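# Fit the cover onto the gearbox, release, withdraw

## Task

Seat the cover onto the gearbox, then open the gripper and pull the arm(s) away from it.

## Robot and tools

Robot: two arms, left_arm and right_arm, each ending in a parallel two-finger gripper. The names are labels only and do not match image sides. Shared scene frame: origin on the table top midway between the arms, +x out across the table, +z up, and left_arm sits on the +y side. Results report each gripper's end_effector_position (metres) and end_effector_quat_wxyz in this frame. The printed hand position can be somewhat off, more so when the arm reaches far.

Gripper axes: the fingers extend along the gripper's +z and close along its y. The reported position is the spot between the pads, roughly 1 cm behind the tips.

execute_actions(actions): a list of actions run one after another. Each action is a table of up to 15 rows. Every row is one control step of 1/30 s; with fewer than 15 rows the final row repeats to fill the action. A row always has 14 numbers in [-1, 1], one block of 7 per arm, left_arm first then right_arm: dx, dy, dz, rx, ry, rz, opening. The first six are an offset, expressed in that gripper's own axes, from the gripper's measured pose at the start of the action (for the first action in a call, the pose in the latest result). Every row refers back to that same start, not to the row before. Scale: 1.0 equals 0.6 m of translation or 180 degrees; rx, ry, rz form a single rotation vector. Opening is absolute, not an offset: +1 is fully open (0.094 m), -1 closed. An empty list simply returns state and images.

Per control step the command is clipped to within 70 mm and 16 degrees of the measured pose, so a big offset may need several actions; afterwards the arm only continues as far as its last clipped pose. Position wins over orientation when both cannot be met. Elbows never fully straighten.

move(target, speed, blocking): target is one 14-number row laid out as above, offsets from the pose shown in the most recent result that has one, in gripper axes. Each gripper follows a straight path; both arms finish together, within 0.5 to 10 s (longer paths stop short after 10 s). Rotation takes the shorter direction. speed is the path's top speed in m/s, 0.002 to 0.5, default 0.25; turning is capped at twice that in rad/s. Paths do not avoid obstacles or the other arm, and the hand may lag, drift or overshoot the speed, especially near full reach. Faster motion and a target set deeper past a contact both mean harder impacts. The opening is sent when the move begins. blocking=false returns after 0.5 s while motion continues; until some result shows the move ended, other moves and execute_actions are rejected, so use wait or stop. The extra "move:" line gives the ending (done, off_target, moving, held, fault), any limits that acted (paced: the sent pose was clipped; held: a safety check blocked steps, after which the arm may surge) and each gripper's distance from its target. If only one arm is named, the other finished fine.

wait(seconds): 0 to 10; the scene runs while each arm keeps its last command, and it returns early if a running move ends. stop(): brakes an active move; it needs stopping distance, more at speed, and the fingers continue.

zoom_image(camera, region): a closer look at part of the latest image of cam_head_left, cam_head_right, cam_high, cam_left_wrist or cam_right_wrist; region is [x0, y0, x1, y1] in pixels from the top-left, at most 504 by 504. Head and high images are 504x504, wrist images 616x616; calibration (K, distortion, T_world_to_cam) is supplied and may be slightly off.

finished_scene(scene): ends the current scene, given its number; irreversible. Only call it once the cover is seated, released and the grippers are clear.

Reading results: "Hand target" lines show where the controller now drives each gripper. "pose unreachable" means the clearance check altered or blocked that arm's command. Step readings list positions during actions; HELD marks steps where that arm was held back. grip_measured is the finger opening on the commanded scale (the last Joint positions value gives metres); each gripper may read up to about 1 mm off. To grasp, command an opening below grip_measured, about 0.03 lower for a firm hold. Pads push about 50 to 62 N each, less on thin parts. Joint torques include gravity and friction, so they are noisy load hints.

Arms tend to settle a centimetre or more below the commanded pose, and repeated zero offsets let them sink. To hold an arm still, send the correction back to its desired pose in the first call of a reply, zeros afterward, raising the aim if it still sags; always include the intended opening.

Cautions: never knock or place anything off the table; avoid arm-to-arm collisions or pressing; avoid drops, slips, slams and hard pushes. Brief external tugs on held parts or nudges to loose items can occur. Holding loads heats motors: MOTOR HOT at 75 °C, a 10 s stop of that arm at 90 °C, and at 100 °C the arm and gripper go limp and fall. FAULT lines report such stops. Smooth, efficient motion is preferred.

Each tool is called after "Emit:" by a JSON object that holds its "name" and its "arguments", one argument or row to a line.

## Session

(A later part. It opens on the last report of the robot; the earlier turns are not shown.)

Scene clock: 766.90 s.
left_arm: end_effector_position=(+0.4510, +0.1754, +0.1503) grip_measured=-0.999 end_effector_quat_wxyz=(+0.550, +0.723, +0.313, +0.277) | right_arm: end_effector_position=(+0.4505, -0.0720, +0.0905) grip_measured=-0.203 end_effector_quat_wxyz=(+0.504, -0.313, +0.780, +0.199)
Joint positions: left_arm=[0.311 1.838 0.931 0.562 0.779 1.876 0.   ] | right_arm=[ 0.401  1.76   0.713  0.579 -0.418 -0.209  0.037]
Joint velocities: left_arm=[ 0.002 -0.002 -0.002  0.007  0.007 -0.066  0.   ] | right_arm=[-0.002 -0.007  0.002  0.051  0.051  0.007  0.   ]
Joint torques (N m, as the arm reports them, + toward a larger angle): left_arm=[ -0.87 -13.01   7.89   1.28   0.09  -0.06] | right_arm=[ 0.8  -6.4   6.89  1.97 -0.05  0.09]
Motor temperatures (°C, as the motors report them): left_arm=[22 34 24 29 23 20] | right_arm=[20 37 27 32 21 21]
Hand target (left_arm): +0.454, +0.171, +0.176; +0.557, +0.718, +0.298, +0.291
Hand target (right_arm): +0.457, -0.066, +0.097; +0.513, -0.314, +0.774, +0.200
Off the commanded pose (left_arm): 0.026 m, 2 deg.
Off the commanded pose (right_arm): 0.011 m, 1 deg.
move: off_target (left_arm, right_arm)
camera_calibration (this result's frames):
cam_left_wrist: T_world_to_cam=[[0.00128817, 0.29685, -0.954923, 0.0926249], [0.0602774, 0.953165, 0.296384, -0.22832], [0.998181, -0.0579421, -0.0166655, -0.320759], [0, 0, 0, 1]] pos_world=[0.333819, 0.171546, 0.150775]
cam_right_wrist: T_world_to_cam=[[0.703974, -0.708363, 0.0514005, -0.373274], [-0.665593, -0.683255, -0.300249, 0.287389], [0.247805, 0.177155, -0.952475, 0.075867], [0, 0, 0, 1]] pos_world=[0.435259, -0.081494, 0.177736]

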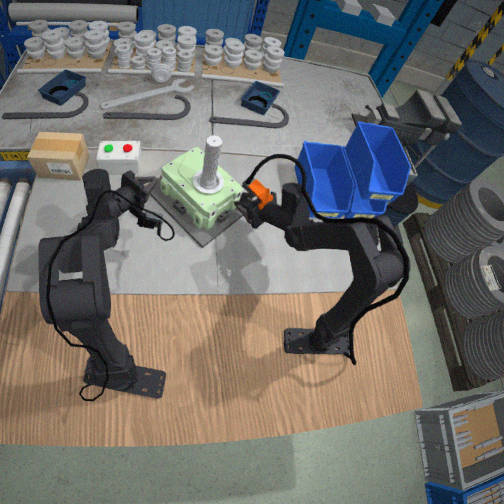

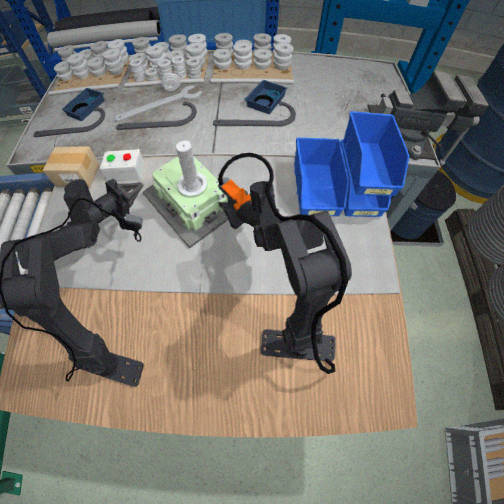

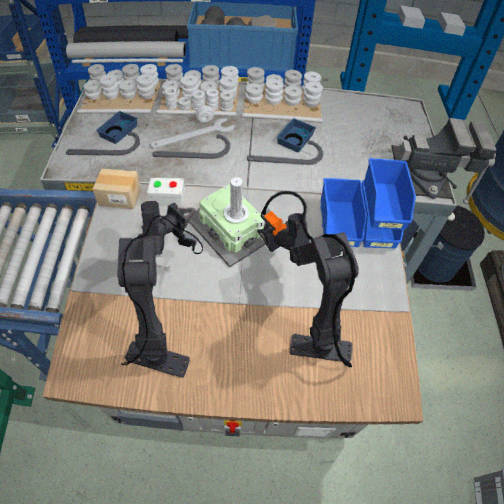

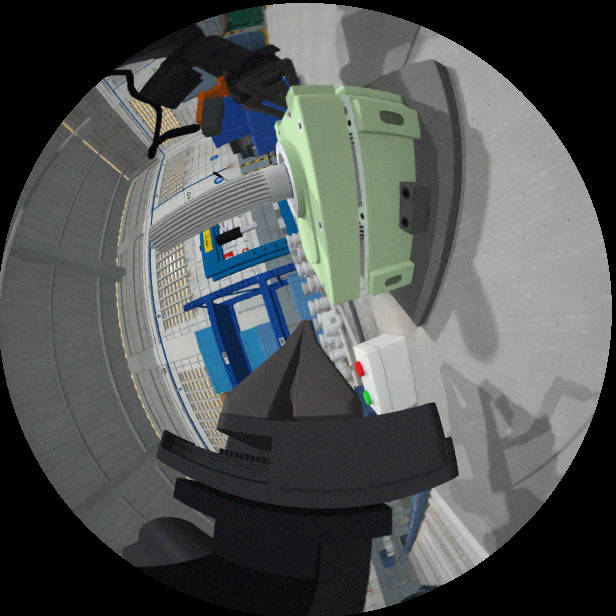

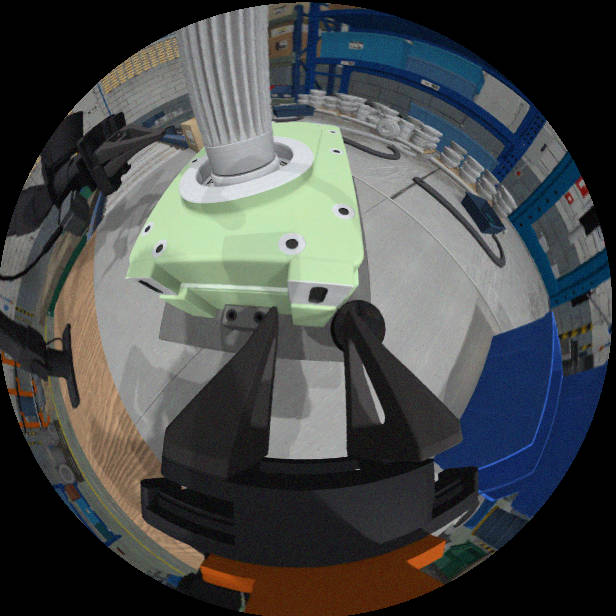

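Too low and a bit left.

Emit:
{"name": "execute_actions", "arguments": {
  "actions": [
    [[0,0.04,0,0,0,0,-1,-0.04,-0.008,-0.005,0,0,0,-0.2]],
    [[0,0.03,0,0,0,0,-1,-0.015,0,0.025,0,0,0,-0.2]]
  ]
}}

Scene clock: 769.80 s.
left_arm: end_effector_position=(+0.4536, +0.1762, +0.1543) grip_measured=-0.999 end_effector_quat_wxyz=(+0.540, +0.727, +0.330, +0.264) | right_arm: end_effector_position=(+0.4621, -0.0667, +0.1026) grip_measured=-0.202 end_effector_quat_wxyz=(+0.499, -0.312, +0.783, +0.198)
Joint positions: left_arm=[0.307 1.82  0.972 0.456 0.76  1.876 0.   ] | right_arm=[ 0.407  1.759  0.792  0.488 -0.409 -0.205  0.037]
Joint velocities: left_arm=[-0.032 -0.017 -0.002 -0.066 -0.007  0.037  0.001] | right_arm=[-0.007 -0.012 -0.002 -0.022 -0.037 -0.037 -0.   ]
Joint torques (N m, as the arm reports them, + toward a larger angle): left_arm=[ -0.86 -12.28   7.55   1.28   0.13  -0.07] | right_arm=[ 1.05 -5.97  7.82  1.81  0.    0.12]
Motor temperatures (°C, as the motors report them): left_arm=[22 35 25 29 23 20] | right_arm=[20 36 28 32 21 21]
Hand target (left_arm): +0.455, +0.171, +0.174; +0.546, +0.725, +0.320, +0.272
Hand target (right_arm): +0.468, -0.059, +0.106; +0.501, -0.313, +0.782, +0.199
Off the commanded pose (left_arm): 0.020 m, 2 deg.
Off the commanded pose (right_arm): 0.011 m, 0 deg.
Step readings (end_effector_position; steps 1 to 15: 1st action; 16 to 30: 2nd action):
0: left_arm (+0.4510, +0.1755, +0.1500) | right_arm (+0.4509, -0.0721, +0.0910)
1: left_arm (+0.4510, +0.1755, +0.1502) | right_arm (+0.4509, -0.0721, +0.0911)
2: left_arm (+0.4513, +0.1756, +0.1503) | right_arm (+0.4513, -0.0720, +0.0919)
4: left_arm (+0.4520, +0.1752, +0.1533) | right_arm (+0.4541, -0.0711, +0.0985)
8: left_arm (+0.4532, +0.1749, +0.1590) | right_arm (+0.4579, -0.0700, +0.1075)
15: left_arm (+0.4526, +0.1750, +0.1567) | right_arm (+0.4561, -0.0705, +0.1037)
16: left_arm (+0.4527, +0.1751, +0.1563) | right_arm (+0.4571, -0.0702, +0.1036)
17: left_arm (+0.4530, +0.1754, +0.1561) | right_arm (+0.4595, -0.0687, +0.1036)
19: left_arm (+0.4537, +0.1757, +0.1562) | right_arm (+0.4621, -0.0664, +0.1031)
23: left_arm (+0.4541, +0.1761, +0.1560) | right_arm (+0.4621, -0.0667, +0.1026)
30: end_effector_position above
camera_calibration (this result's frames):
cam_left_wrist: T_world_to_cam=[[-0.0472631, 0.298153, -0.953347, 0.11778], [0.0611058, 0.953489, 0.295168, -0.230607], [0.997012, -0.0443045, -0.0632838, -0.317861], [0, 0, 0, 1]] pos_world=[0.336569, 0.170682, 0.160238]
cam_right_wrist: T_world_to_cam=[[0.702249, -0.710388, 0.0468504, -0.377226], [-0.67112, -0.682519, -0.289423, 0.303861], [0.237579, 0.171805, -0.956054, 0.0883748], [0, 0, 0, 1]] pos_world=[0.447838, -0.0757693, 0.190109]

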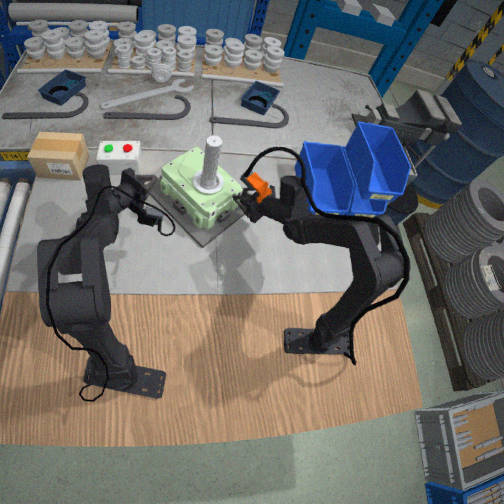

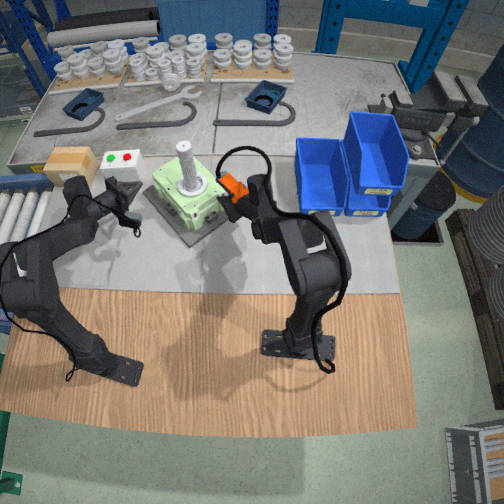

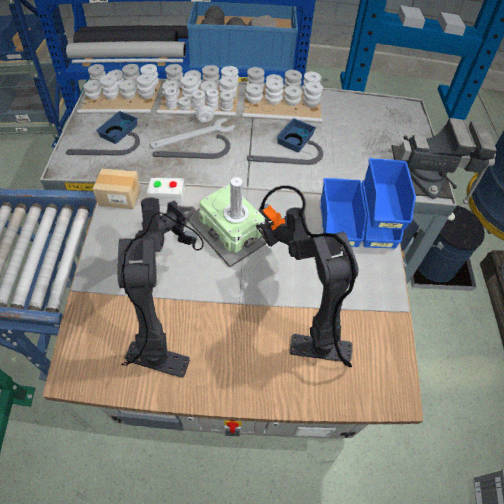

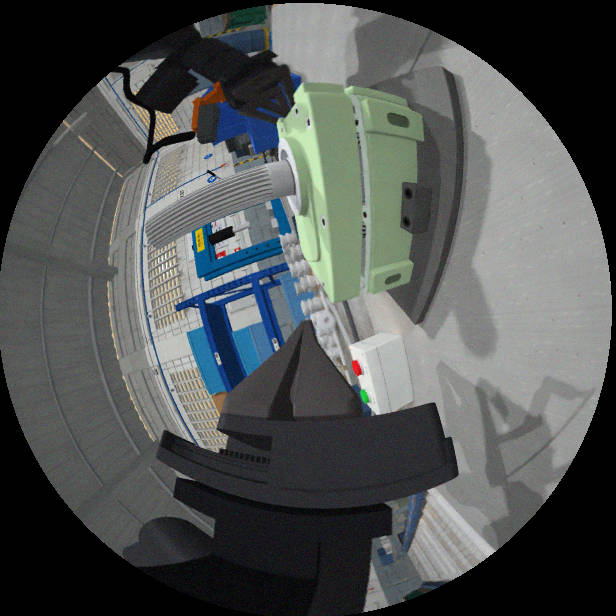

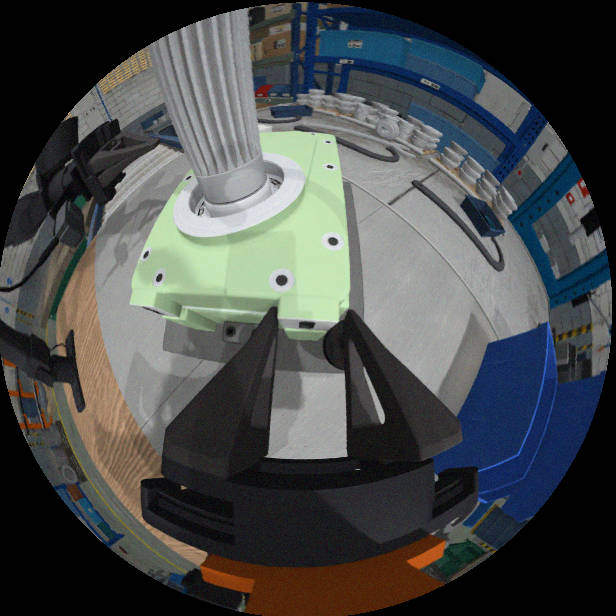

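Grip, lift slightly, wiggle.

Emit:
{"name": "execute_actions", "arguments": {
  "actions": [
    [[0,0.04,0,0,0,0,-1,-0.01,0,0.01,0,0,0,-0.6]],
    [[0,0.03,0,0,0,0,-1,-0.01,0,0.005,0,0,0,-0.6]],
    [[0,0.03,0,0,0,0,-1,-0.04,0.02,-0.018,0,0,0,-0.6]],
    [[0,0.03,0,0,0,0,-1,-0.01,0.02,-0.005,0,0,0,-0.6]],
    [[0,0.03,0,0,0,0,-1,-0.03,-0.02,-0.012,0,0,0,-0.6]],
    [[0,0.03,0,0,0,0,-1,-0.01,-0.02,-0.005,0,0,0,-0.6]],
    [[0,0.03,0,0,0,0,-1,0,0,-0.025,0,0,0,-0.6]],
    [[0,0.03,0,0,0,0,-1,0.01,0,0,0,0,0,-0.6]]
  ]
}}

Scene clock: 778.87 s.
left_arm: end_effector_position=(+0.4790, +0.1869, +0.1891) grip_measured=-0.999 end_effector_quat_wxyz=(+0.508, +0.734, +0.376, +0.250) | right_arm: end_effector_position=(+0.4594, -0.0650, +0.1061) grip_measured=-0.436 end_effector_quat_wxyz=(+0.478, -0.323, +0.795, +0.188)
Joint positions: left_arm=[0.303 1.812 1.211 0.117 0.685 1.876 0.   ] | right_arm=[ 0.419  1.729  0.837  0.355 -0.391 -0.233  0.026]
Joint velocities: left_arm=[ 0.002  0.002 -0.002 -0.022 -0.007 -0.022 -0.001] | right_arm=[ 0.007  0.007 -0.012 -0.095  0.007  0.037  0.   ]
Joint torques (N m, as the arm reports them, + toward a larger angle): left_arm=[ -0.85 -10.74   8.01   1.23   0.15  -0.07] | right_arm=[-0.28 -7.45  4.34  1.96 -0.15  0.  ]
Motor temperatures (°C, as the motors report them): left_arm=[22 35 25 29 23 20] | right_arm=[20 36 28 32 21 21]
Hand target (left_arm): +0.480, +0.181, +0.198; +0.511, +0.734, +0.372, +0.248
Hand target (right_arm): +0.457, -0.067, +0.101; +0.475, -0.323, +0.797, +0.188
Off the commanded pose (left_arm): 0.010 m, 1 deg.
Off the commanded pose (right_arm): 0.006 m, 0 deg.
Step readings (end_effector_position; steps 1 to 15: 1st action; 16 to 30: 2nd action; 31 to 45: 3rd action; 46 to 60: 4th action; 61 to 75: 5th action; 76 to 90: 6th action; 91 to 105: 7th action; 106 to 120: 8th action):
0: left_arm (+0.4535, +0.1762, +0.1540) | right_arm (+0.4621, -0.0667, +0.1026)
1: left_arm (+0.4537, +0.1762, +0.1537) | right_arm (+0.4618, -0.0667, +0.1023)
2: left_arm (+0.4545, +0.1765, +0.1540) | right_arm (+0.4603, -0.0646, +0.1021)
4: left_arm (+0.4561, +0.1762, +0.1569) | right_arm (+0.4602, -0.0646, +0.1019)
8: left_arm (+0.4574, +0.1759, +0.1615) | right_arm (+0.4602, -0.0646, +0.1019)
15: left_arm (+0.4567, +0.1760, +0.1595) | right_arm (+0.4602, -0.0646, +0.1019)
16: left_arm (+0.4569, +0.1762, +0.1593) | right_arm (+0.4602, -0.0646, +0.1019)
17: left_arm (+0.4573, +0.1765, +0.1594) | right_arm (+0.4602, -0.0646, +0.1019)
19: left_arm (+0.4585, +0.1769, +0.1609) | right_arm (+0.4602, -0.0646, +0.1019)
23: left_arm (+0.4594, +0.1773, +0.1618) | right_arm (+0.4602, -0.0646, +0.1019)
30: left_arm (+0.4588, +0.1774, +0.1601) | right_arm (+0.4602, -0.0646, +0.1019)
31: left_arm (+0.4589, +0.1775, +0.1600) | right_arm (+0.4596, -0.0644, +0.1034)
32: left_arm (+0.4594, +0.1778, +0.1602) | right_arm (+0.4594, -0.0644, +0.1055)
34: left_arm (+0.4608, +0.1783, +0.1622) | right_arm (+0.4588, -0.0644, +0.1064)
38: left_arm (+0.4620, +0.1788, +0.1638) | right_arm (+0.4588, -0.0646, +0.1062)
45: left_arm (+0.4613, +0.1789, +0.1620) | right_arm (+0.4587, -0.0645, +0.1061)
46: left_arm (+0.4615, +0.1790, +0.1619) | right_arm (+0.4588, -0.0643, +0.1060)
47: left_arm (+0.4620, +0.1793, +0.1622) | right_arm (+0.4589, -0.0642, +0.1058)
49: left_arm (+0.4636, +0.1798, +0.1647) | right_arm (+0.4590, -0.0643, +0.1058)
53: left_arm (+0.4650, +0.1803, +0.1668) | right_arm (+0.4590, -0.0643, +0.1058)
60: left_arm (+0.4642, +0.1804, +0.1650) | right_arm (+0.4590, -0.0643, +0.1058)
61: left_arm (+0.4644, +0.1805, +0.1650) | right_arm (+0.4595, -0.0649, +0.1062)
62: left_arm (+0.4649, +0.1808, +0.1655) | right_arm (+0.4596, -0.0650, +0.1065)
64: left_arm (+0.4667, +0.1813, +0.1686) | right_arm (+0.4595, -0.0649, +0.1061)
68: left_arm (+0.4683, +0.1818, +0.1711) | right_arm (+0.4594, -0.0648, +0.1060)
75: left_arm (+0.4675, +0.1819, +0.1692) | right_arm (+0.4594, -0.0650, +0.1058)
76: left_arm (+0.4677, +0.1821, +0.1694) | right_arm (+0.4595, -0.0650, +0.1061)
77: left_arm (+0.4682, +0.1824, +0.1700) | right_arm (+0.4594, -0.0650, +0.1063)
79: left_arm (+0.4701, +0.1829, +0.1735) | right_arm (+0.4595, -0.0651, +0.1063)
83: left_arm (+0.4719, +0.1835, +0.1765) | right_arm (+0.4594, -0.0650, +0.1060)
90: left_arm (+0.4711, +0.1835, +0.1746) | right_arm (+0.4595, -0.0650, +0.1060)
91: left_arm (+0.4713, +0.1837, +0.1749) | right_arm (+0.4590, -0.0652, +0.1062)
92: left_arm (+0.4718, +0.1841, +0.1756) | right_arm (+0.4591, -0.0653, +0.1061)
94: left_arm (+0.4738, +0.1846, +0.1794) | right_arm (+0.4592, -0.0653, +0.1063)
98: left_arm (+0.4757, +0.1851, +0.1832) | right_arm (+0.4591, -0.0653, +0.1061)
105: left_arm (+0.4749, +0.1852, +0.1812) | right_arm (+0.4591, -0.0653, +0.1061)
106: left_arm (+0.4751, +0.1854, +0.1816) | right_arm (+0.4594, -0.0650, +0.1060)
107: left_arm (+0.4756, +0.1858, +0.1825) | right_arm (+0.4594, -0.0650, +0.1061)
109: left_arm (+0.4777, +0.1862, +0.1868) | right_arm (+0.4594, -0.0650, +0.1061)
113: left_arm (+0.4798, +0.1868, +0.1912) | right_arm (+0.4594, -0.0650, +0.1062)
120: end_effector_position above
camera_calibration (this result's frames):
cam_left_wrist: T_world_to_cam=[[-0.1567, 0.312141, -0.937023, 0.195668], [0.0294468, 0.949799, 0.311472, -0.239873], [0.987207, 0.0212155, -0.158025, -0.330117], [0, 0, 0, 1]] pos_world=[0.363619, 0.173759, 0.205892]
cam_right_wrist: T_world_to_cam=[[0.710194, -0.702003, 0.0530595, -0.378053], [-0.674323, -0.69997, -0.235225, 0.298809], [0.202269, 0.131277, -0.970491, 0.107199], [0, 0, 0, 1]] pos_world=[0.448301, -0.0703099, 0.194383]

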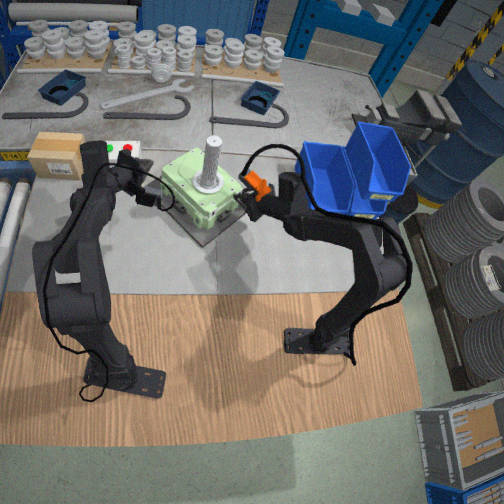

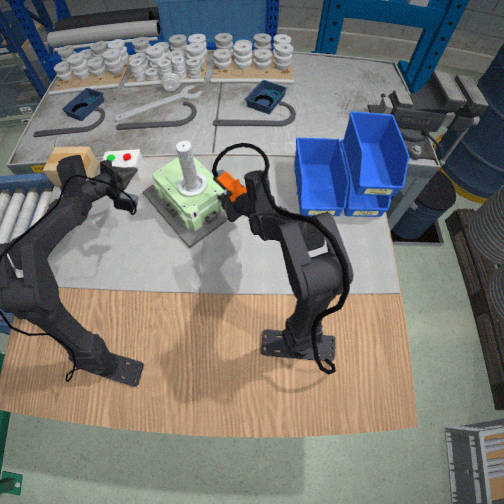

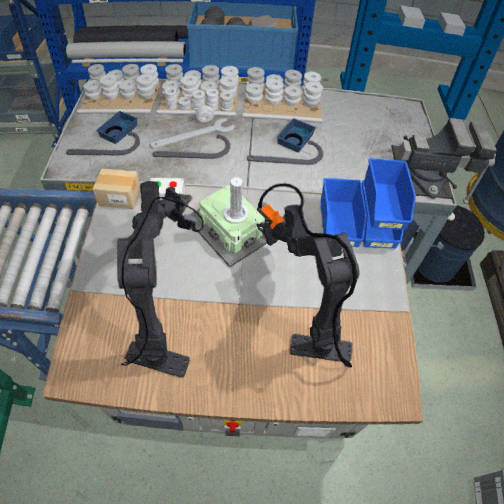

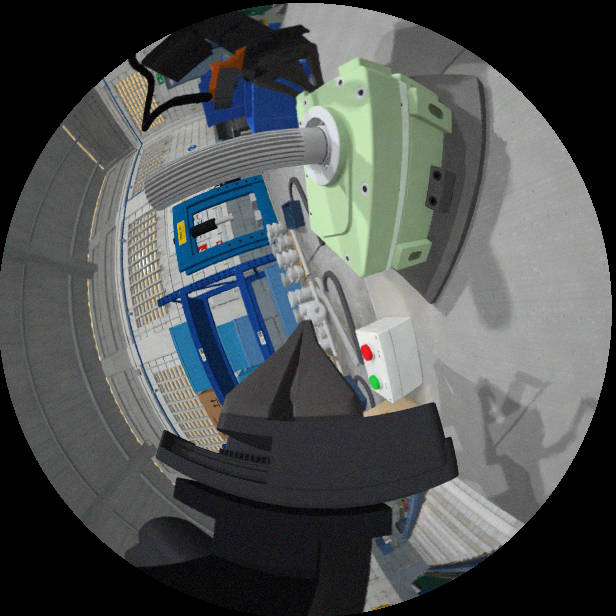

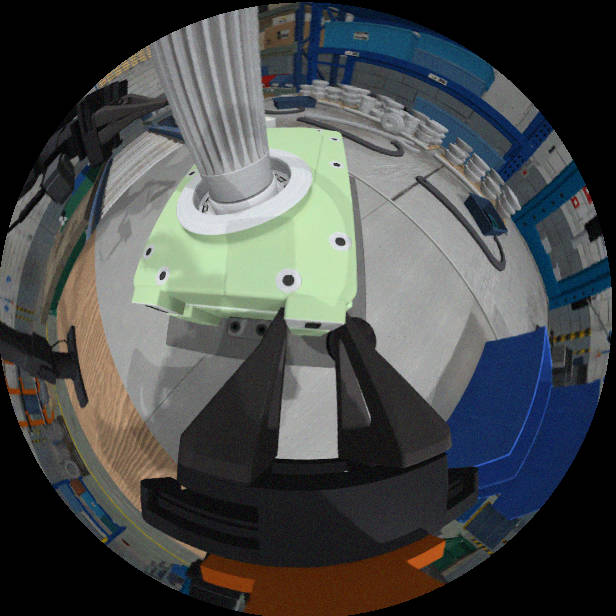

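Emit:
{"name": "move", "arguments": {
  "target": [-0.04,0.02,0.16,0,0,0,-1,0,0,0,0,0,0,-0.6],
  "speed": 0.1
}}

Emit:
{"name": "move", "arguments": {
  "target": [0,-0.12,0.045,0,0,0,-1,0,0,0,0,0,0,-0.6],
  "speed": 0.04
}}

Emit:
{"name": "move", "arguments": {
  "target": [0,-0.07,0.025,0.03,0,0,-1,0.06,0,0.03,0,0,0,-0.6],
  "speed": 0.04
}}

Scene clock: 784.93 s.
left_arm: end_effector_position=(+0.5331, +0.1161, +0.1481) grip_measured=-0.999 end_effector_quat_wxyz=(+0.494, +0.745, +0.381, +0.237) | right_arm: end_effector_position=(+0.4594, -0.0650, +0.1061) grip_measured=-0.436 end_effector_quat_wxyz=(+0.478, -0.323, +0.795, +0.189)
Joint positions: left_arm=[0.126 2.058 1.411 0.167 0.526 1.8   0.   ] | right_arm=[ 0.419  1.729  0.837  0.355 -0.391 -0.233  0.026]
Joint velocities: left_arm=[-0.007  0.007 -0.007  0.022  0.037  0.007  0.   ] | right_arm=[ 0.002  0.002  0.012 -0.007 -0.022  0.037 -0.001]
Joint torques (N m, as the arm reports them, + toward a larger angle): left_arm=[ -0.47 -12.78   8.14   1.71   0.1   -0.19] | right_arm=[ 0.01 -7.69  5.48  1.84 -0.12  0.03]
Motor temperatures (°C, as the motors report them): left_arm=[22 35 25 29 23 20] | right_arm=[20 36 28 32 21 21]
Hand target (left_arm): +0.540, +0.113, +0.166; +0.507, +0.735, +0.375, +0.250
Hand target (right_arm): +0.459, -0.065, +0.106; +0.478, -0.323, +0.795, +0.188
Off the commanded pose (left_arm): 0.020 m, 3 deg.
Off the commanded pose (right_arm): 0.000 m, 0 deg.
move: off_target (left_arm)
camera_calibration (this result's frames):
cam_left_wrist: T_world_to_cam=[[-0.192666, 0.32971, -0.924214, 0.203065], [0.0480512, 0.9439, 0.326716, -0.172905], [0.980087, 0.0185376, -0.197701, -0.378548], [0, 0, 0, 1]] pos_world=[0.418442, 0.10327, 0.169327]
cam_right_wrist: T_world_to_cam=[[0.71008, -0.702144, 0.0527239, -0.377974], [-0.674504, -0.699791, -0.235239, 0.298905], [0.202068, 0.131476, -0.970506, 0.107306], [0, 0, 0, 1]] pos_world=[0.448321, -0.0703294, 0.194384]

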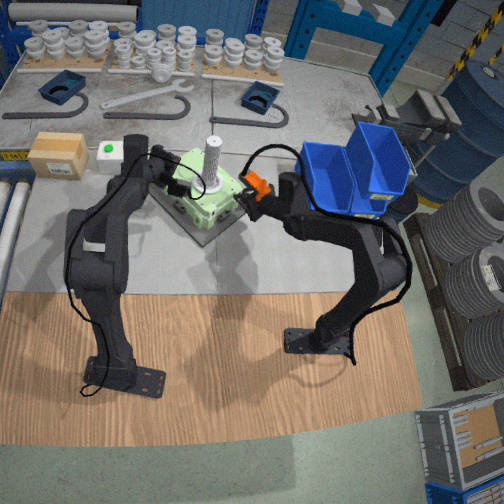

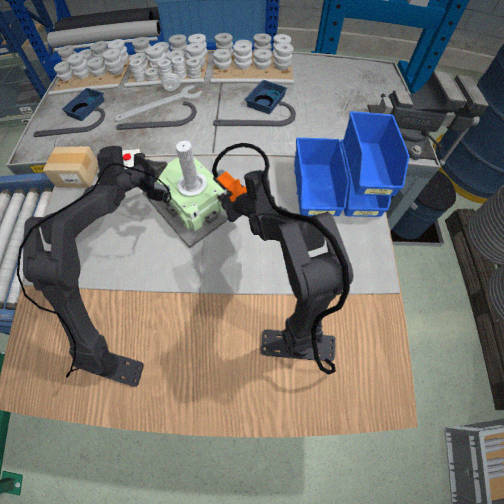

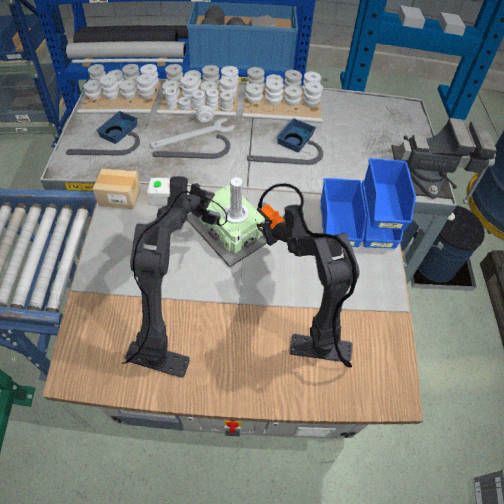

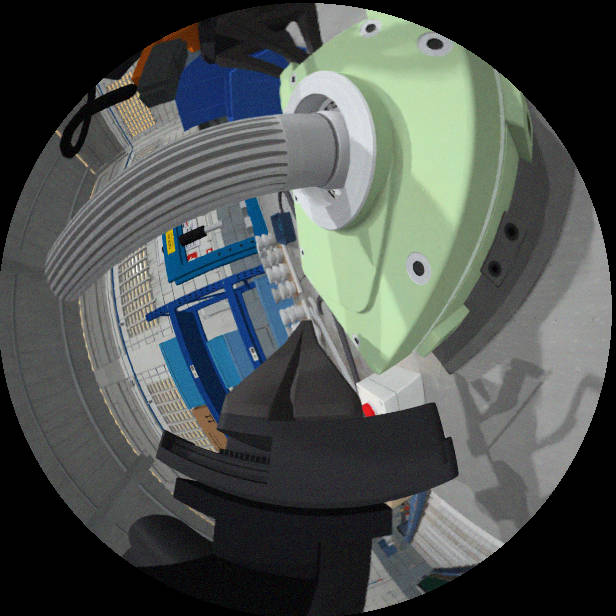

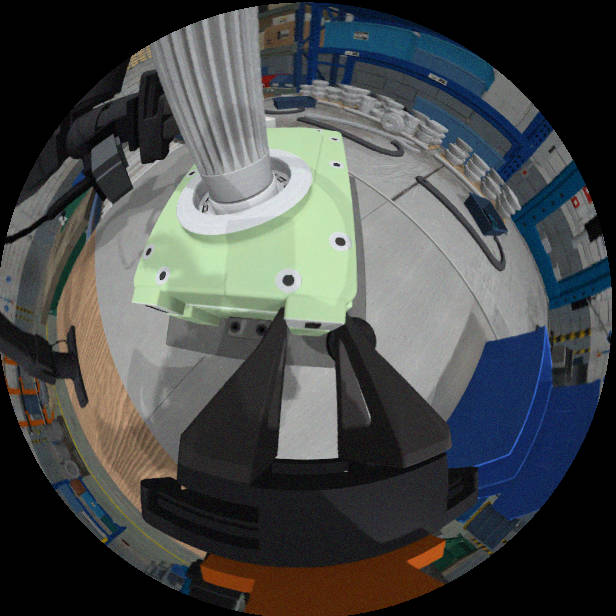

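Scene clock: 787.17 s.
left_arm: end_effector_position=(+0.5395, +0.1136, +0.1211) grip_measured=-0.999 end_effector_quat_wxyz=(+0.527, +0.724, +0.343, +0.283) | right_arm: end_effector_position=(+0.4594, -0.0650, +0.1061) grip_measured=-0.436 end_effector_quat_wxyz=(+0.478, -0.323, +0.795, +0.189)
Joint positions: left_arm=[0.126 2.146 1.294 0.514 0.539 1.8   0.   ] | right_arm=[ 0.419  1.729  0.837  0.355 -0.391 -0.233  0.026]
Joint velocities: left_arm=[ 0.002  0.007 -0.032  0.022 -0.007 -0.007  0.001] | right_arm=[ 0.002  0.002  0.007 -0.007 -0.022 -0.022 -0.001]
Joint torques (N m, as the arm reports them, + toward a larger angle): left_arm=[ 0.43 -9.51  3.76  0.79 -0.04  0.  ] | right_arm=[-0.01 -7.7   5.49  1.84 -0.13  0.04]
Motor temperatures (°C, as the motors report them): left_arm=[22 35 25 29 23 20] | right_arm=[20 36 28 33 21 21]
Hand target (left_arm): +0.527, +0.118, +0.073; +0.494, +0.744, +0.381, +0.237
Hand target (right_arm): +0.459, -0.065, +0.106; +0.478, -0.323, +0.795, +0.189
Off the commanded pose (left_arm): 0.051 m, 8 deg.
Off the commanded pose (right_arm): 0.000 m, 0 deg.
move: off_target (left_arm)
camera_calibration (this result's frames):
cam_left_wrist: T_world_to_cam=[[-0.0557966, 0.316815, -0.946845, 0.110536], [0.0136075, 0.948475, 0.316559, -0.142783], [0.998349, 0.00477874, -0.0572328, -0.415453], [0, 0, 0, 1]] pos_world=[0.422877, 0.102392, 0.126082]
cam_right_wrist: T_world_to_cam=[[0.71008, -0.702144, 0.0527239, -0.377974], [-0.674504, -0.699791, -0.235239, 0.298905], [0.202068, 0.131476, -0.970506, 0.107306], [0, 0, 0, 1]] pos_world=[0.448321, -0.0703294, 0.194384]

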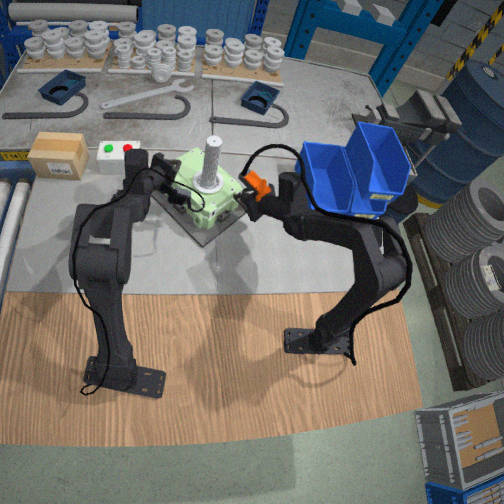

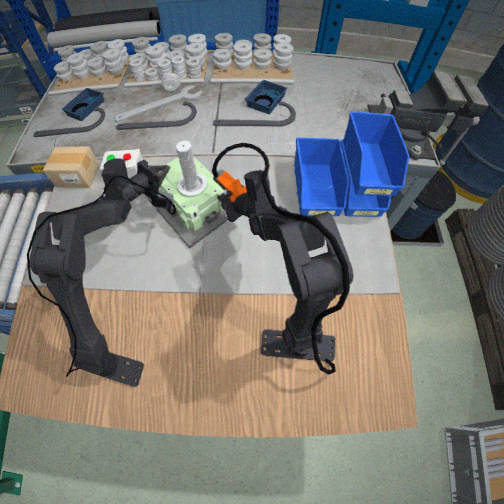

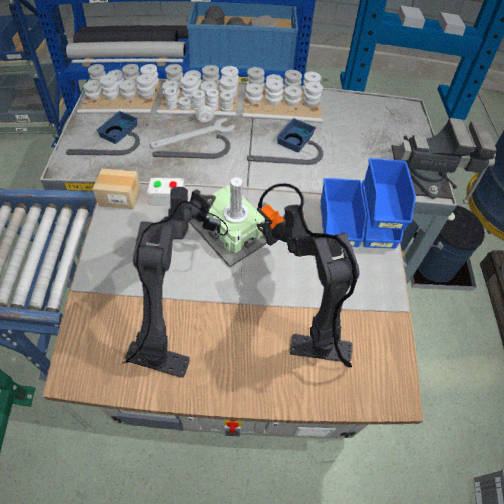

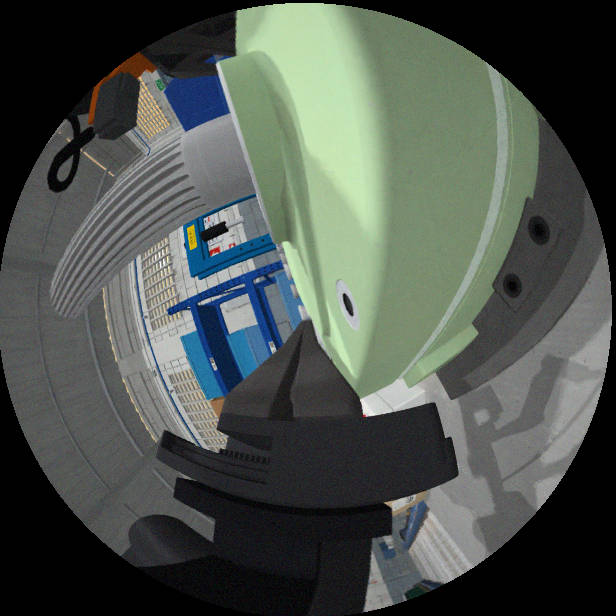

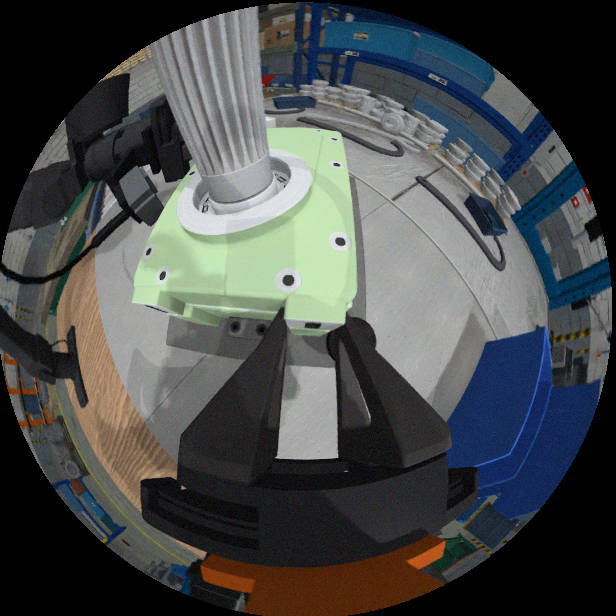

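Scene clock: 788.57 s.
left_arm: end_effector_position=(+0.5427, +0.1142, +0.1129) grip_measured=-0.999 end_effector_quat_wxyz=(+0.523, +0.729, +0.333, +0.292) | right_arm: end_effector_position=(+0.4593, -0.0644, +0.0961) grip_measured=-0.436 end_effector_quat_wxyz=(+0.503, -0.319, +0.779, +0.198)
Joint positions: left_arm=[0.127 2.174 1.3   0.538 0.538 1.828 0.   ] | right_arm=[ 0.413  1.777  0.771  0.534 -0.412 -0.215  0.026]
Joint velocities: left_arm=[-0.007  0.002 -0.012 -0.022  0.022 -0.007  0.   ] | right_arm=[ 0.007  0.007 -0.002 -0.051  0.022  0.051  0.   ]
Joint torques (N m, as the arm reports them, + toward a larger angle): left_arm=[-0.41 -9.1   6.64  0.89 -0.26  0.2 ] | right_arm=[ 0.14 -3.02  4.81  1.84  0.11 -0.14]
Motor temperatures (°C, as the motors report them): left_arm=[22 35 25 29 23 20] | right_arm=[20 35 28 33 21 21]
Hand target (left_arm): +0.540, +0.115, +0.078; +0.493, +0.748, +0.355, +0.267
Hand target (right_arm): +0.456, -0.067, +0.067; +0.477, -0.323, +0.795, +0.189
Off the commanded pose (left_arm): 0.036 m, 6 deg.
Off the commanded pose (right_arm): 0.030 m, 4 deg.
move: off_target (left_arm, right_arm)
camera_calibration (this result's frames):
cam_left_wrist: T_world_to_cam=[[-0.0368186, 0.337775, -0.940506, 0.0893278], [0.0135432, 0.941227, 0.337504, -0.142248], [0.99923, -0.00031108, -0.0392293, -0.421065], [0, 0, 0, 1]] pos_world=[0.425956, 0.103584, 0.115505]
cam_right_wrist: T_world_to_cam=[[0.710691, -0.701139, 0.0576363, -0.377595], [-0.658573, -0.691874, -0.295959, 0.295979], [0.247386, 0.172378, -0.95346, 0.0776263], [0, 0, 0, 1]] pos_world=[0.444073, -0.0733473, 0.183375]

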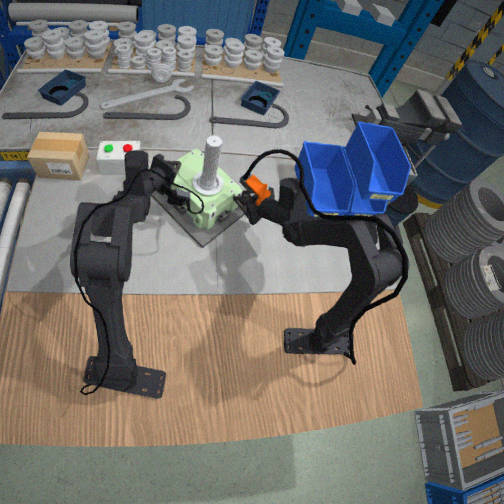

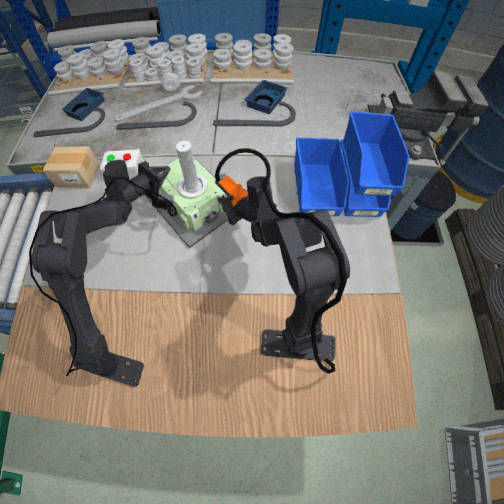

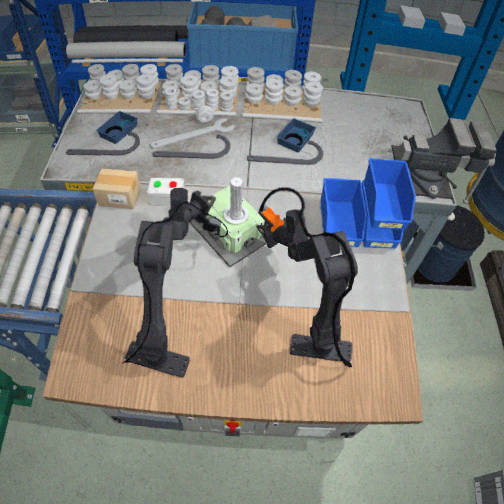

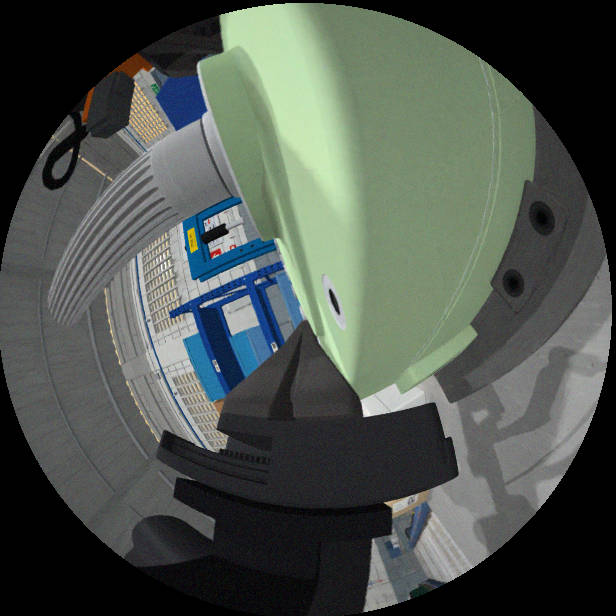

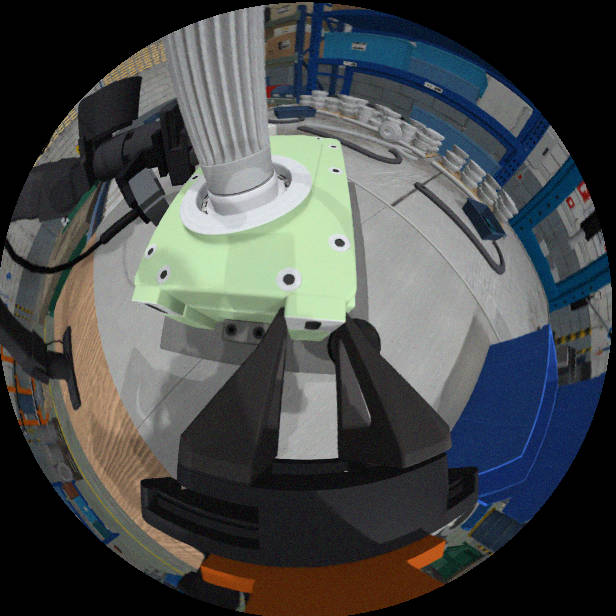

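Seated.

Emit:
{"name": "execute_actions", "arguments": {
  "actions": [
    [[0,0.05,0,0,0,0,-1,0,0,0,0,0,0,-0.2]]
  ]
}}

Emit:
{"name": "move", "arguments": {
  "target": [0,0.08,-0.2,0,0,0,-1,0,0,-0.2,0,0,0,-0.2],
  "speed": 0.15
}}

Emit:
{"name": "finished_scene", "arguments": {
  "scene": 1
}}

Scene clock: 793.50 s.
left_arm: end_effector_position=(+0.5456, +0.1138, +0.1194) grip_measured=-0.999 end_effector_quat_wxyz=(+0.516, +0.733, +0.341, +0.284) | right_arm: end_effector_position=(+0.4595, -0.0646, +0.0968) grip_measured=-0.203 end_effector_quat_wxyz=(+0.504, -0.319, +0.778, +0.198)
Joint positions: left_arm=[0.125 2.161 1.338 0.46  0.53  1.828 0.   ] | right_arm=[ 0.412  1.776  0.77   0.537 -0.412 -0.214  0.037]
Joint velocities: left_arm=[ 0.002 -0.017 -0.007 -0.022 -0.051  0.081  0.001] | right_arm=[-0.007  0.012 -0.007 -0.037 -0.037  0.007  0.   ]
Joint torques (N m, as the arm reports them, + toward a larger angle): left_arm=[ -0.96 -15.51   7.59   1.41   0.04  -0.07] | right_arm=[ 0.03 -7.61  5.13  1.85 -0.11  0.01]
Motor temperatures (°C, as the motors report them): left_arm=[22 34 25 29 23 20] | right_arm=[20 35 28 33 21 21]
Hand target (left_arm): +0.547, +0.107, +0.141; +0.523, +0.728, +0.333, +0.292
Hand target (right_arm): +0.459, -0.064, +0.096; +0.503, -0.319, +0.778, +0.198
Off the commanded pose (left_arm): 0.023 m, 2 deg.
Off the commanded pose (right_arm): 0.001 m, 0 deg.
Step readings (end_effector_position):
0: left_arm (+0.5427, +0.1142, +0.1129) | right_arm (+0.4594, -0.0643, +0.0962)
1: left_arm (+0.5432, +0.1141, +0.1152) | right_arm (+0.4595, -0.0644, +0.0969)
2: left_arm (+0.5437, +0.1142, +0.1155) | right_arm (+0.4596, -0.0645, +0.0969)
4: left_arm (+0.5449, +0.1139, +0.1183) | right_arm (+0.4595, -0.0646, +0.0968)
8: left_arm (+0.5461, +0.1136, +0.1216) | right_arm (+0.4595, -0.0646, +0.0968)
15: end_effector_position above
camera_calibration (this result's frames):
cam_left_wrist: T_world_to_cam=[[-0.0636692, 0.341591, -0.93769, 0.109592], [0.0175562, 0.939834, 0.34118, -0.146673], [0.997817, 0.00526039, -0.0658355, -0.420383], [0, 0, 0, 1]] pos_world=[0.429018, 0.102623, 0.125129]
cam_right_wrist: T_world_to_cam=[[0.709722, -0.702077, 0.0581656, -0.377584], [-0.658734, -0.690636, -0.29848, 0.296613], [0.249727, 0.173522, -0.952642, 0.0772432], [0, 0, 0, 1]] pos_world=[0.444079, -0.0736446, 0.184081]

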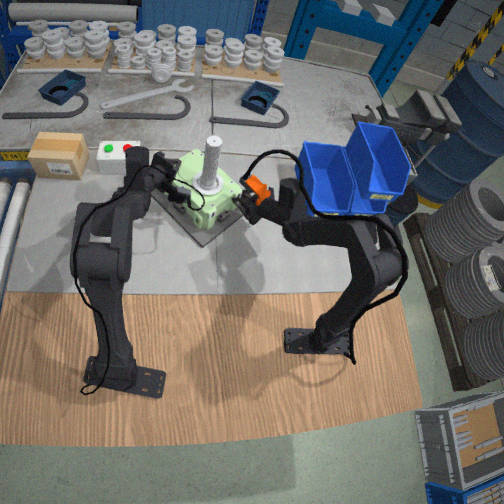

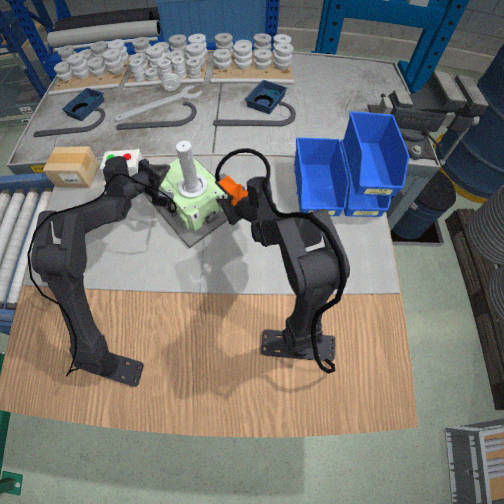

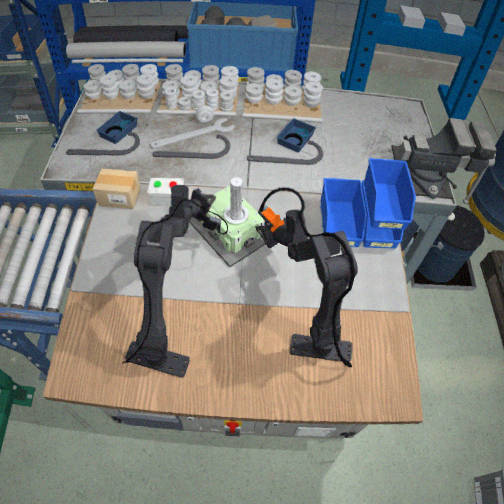

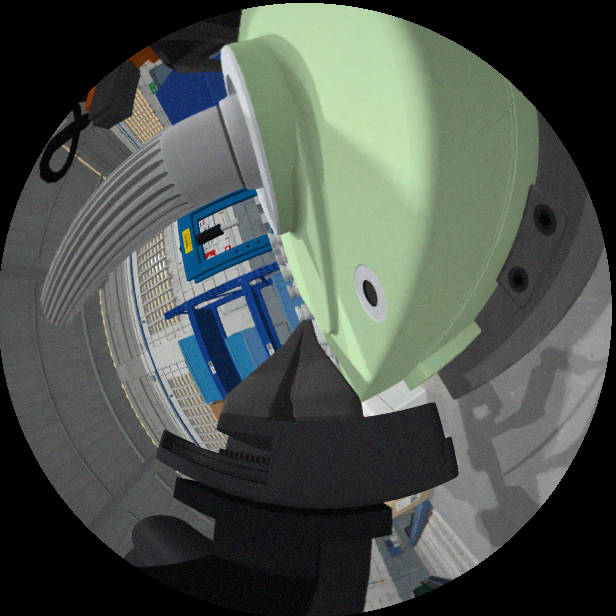

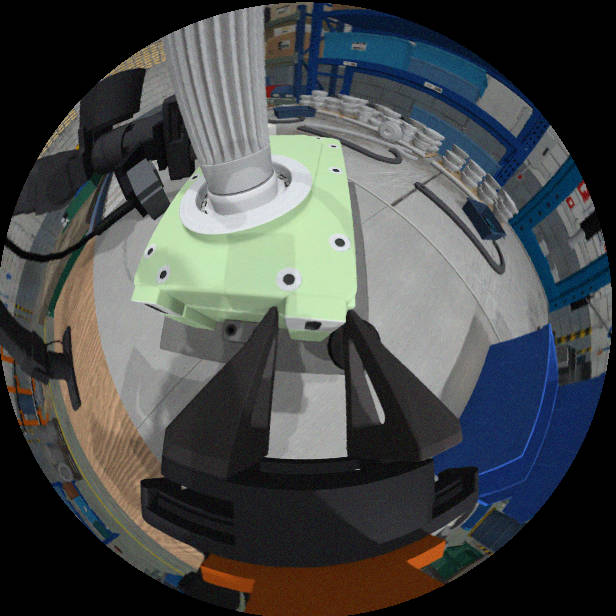

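Scene clock: 795.07 s.
left_arm: end_effector_position=(+0.4680, +0.1668, +0.1970) grip_measured=-0.999 end_effector_quat_wxyz=(+0.515, +0.731, +0.343, +0.287) | right_arm: end_effector_position=(+0.3873, -0.1372, +0.1506) grip_measured=-0.203 end_effector_quat_wxyz=(+0.510, -0.320, +0.775, +0.193)
Joint positions: left_arm=[0.251 1.752 1.103 0.26  0.639 1.881 0.   ] | right_arm=[ 0.211  1.28   0.569  0.204 -0.584 -0.326  0.037]
Joint velocities: left_arm=[-0.002  0.007 -0.017 -0.037  0.022 -0.022 -0.   ] | right_arm=[ 0.007 -0.027 -0.017 -0.066 -0.051 -0.022 -0.001]
Joint torques (N m, as the arm reports them, + toward a larger angle): left_arm=[  0.68 -11.51   5.56   1.35   0.28   0.03] | right_arm=[-0.89 -5.75  5.06  1.56 -0.31  0.01]
Motor temperatures (°C, as the motors report them): left_arm=[22 35 25 29 23 20] | right_arm=[20 35 28 33 21 21]
Hand target (left_arm): +0.463, +0.168, +0.201; +0.517, +0.732, +0.341, +0.284
Hand target (right_arm): +0.381, -0.140, +0.148; +0.504, -0.319, +0.778, +0.197
Off the commanded pose (left_arm): 0.007 m, 1 deg.
Off the commanded pose (right_arm): 0.008 m, 1 deg.
move: done
camera_calibration (this result's frames):
cam_left_wrist: T_world_to_cam=[[-0.0635605, 0.34233, -0.937427, 0.159079], [0.00852109, 0.939479, 0.342501, -0.217482], [0.997942, 0.0137817, -0.0626308, -0.34026], [0, 0, 0, 1]] pos_world=[0.351524, 0.154552, 0.202302]
cam_right_wrist: T_world_to_cam=[[0.70596, -0.704604, 0.0717953, -0.381376], [-0.656554, -0.689076, -0.306775, 0.215572], [0.265627, 0.169434, -0.94907, 0.151897], [0, 0, 0, 1]] pos_world=[0.370422, -0.14591, 0.237674]

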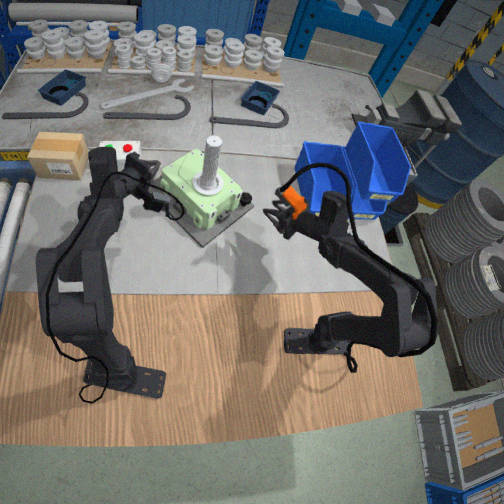

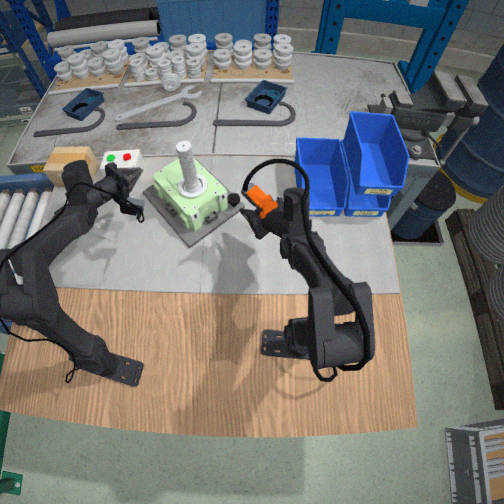

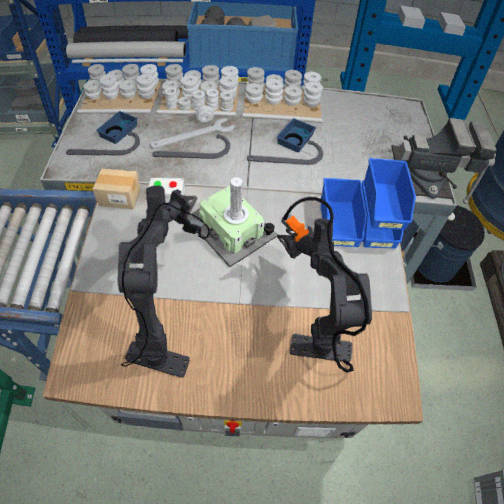

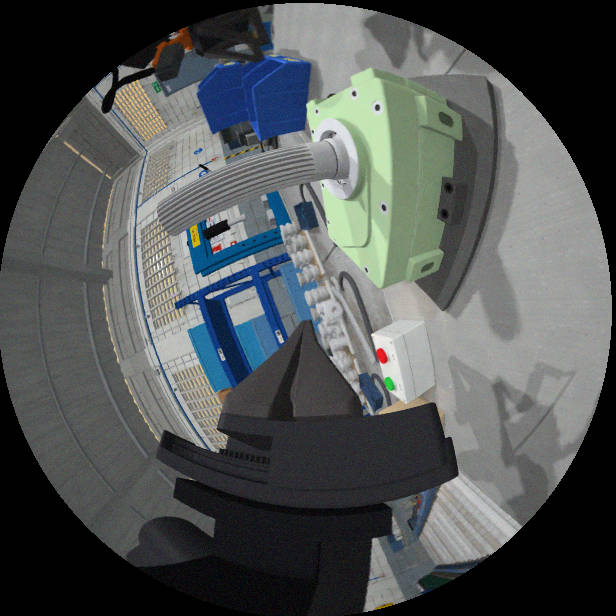

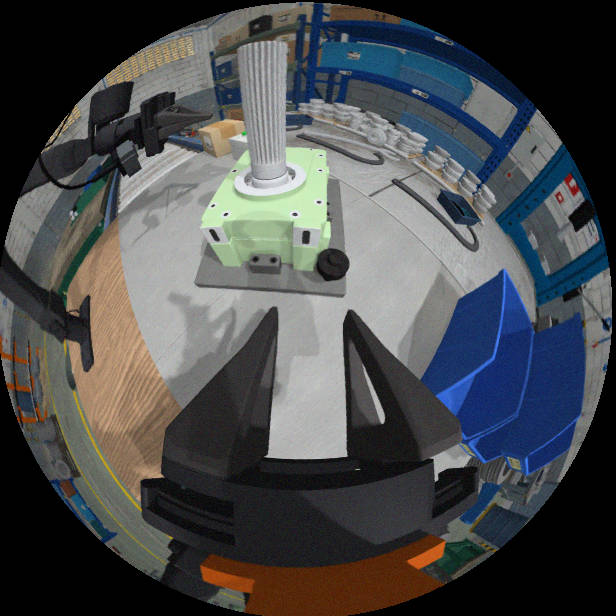

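The scene is finished: the task was done.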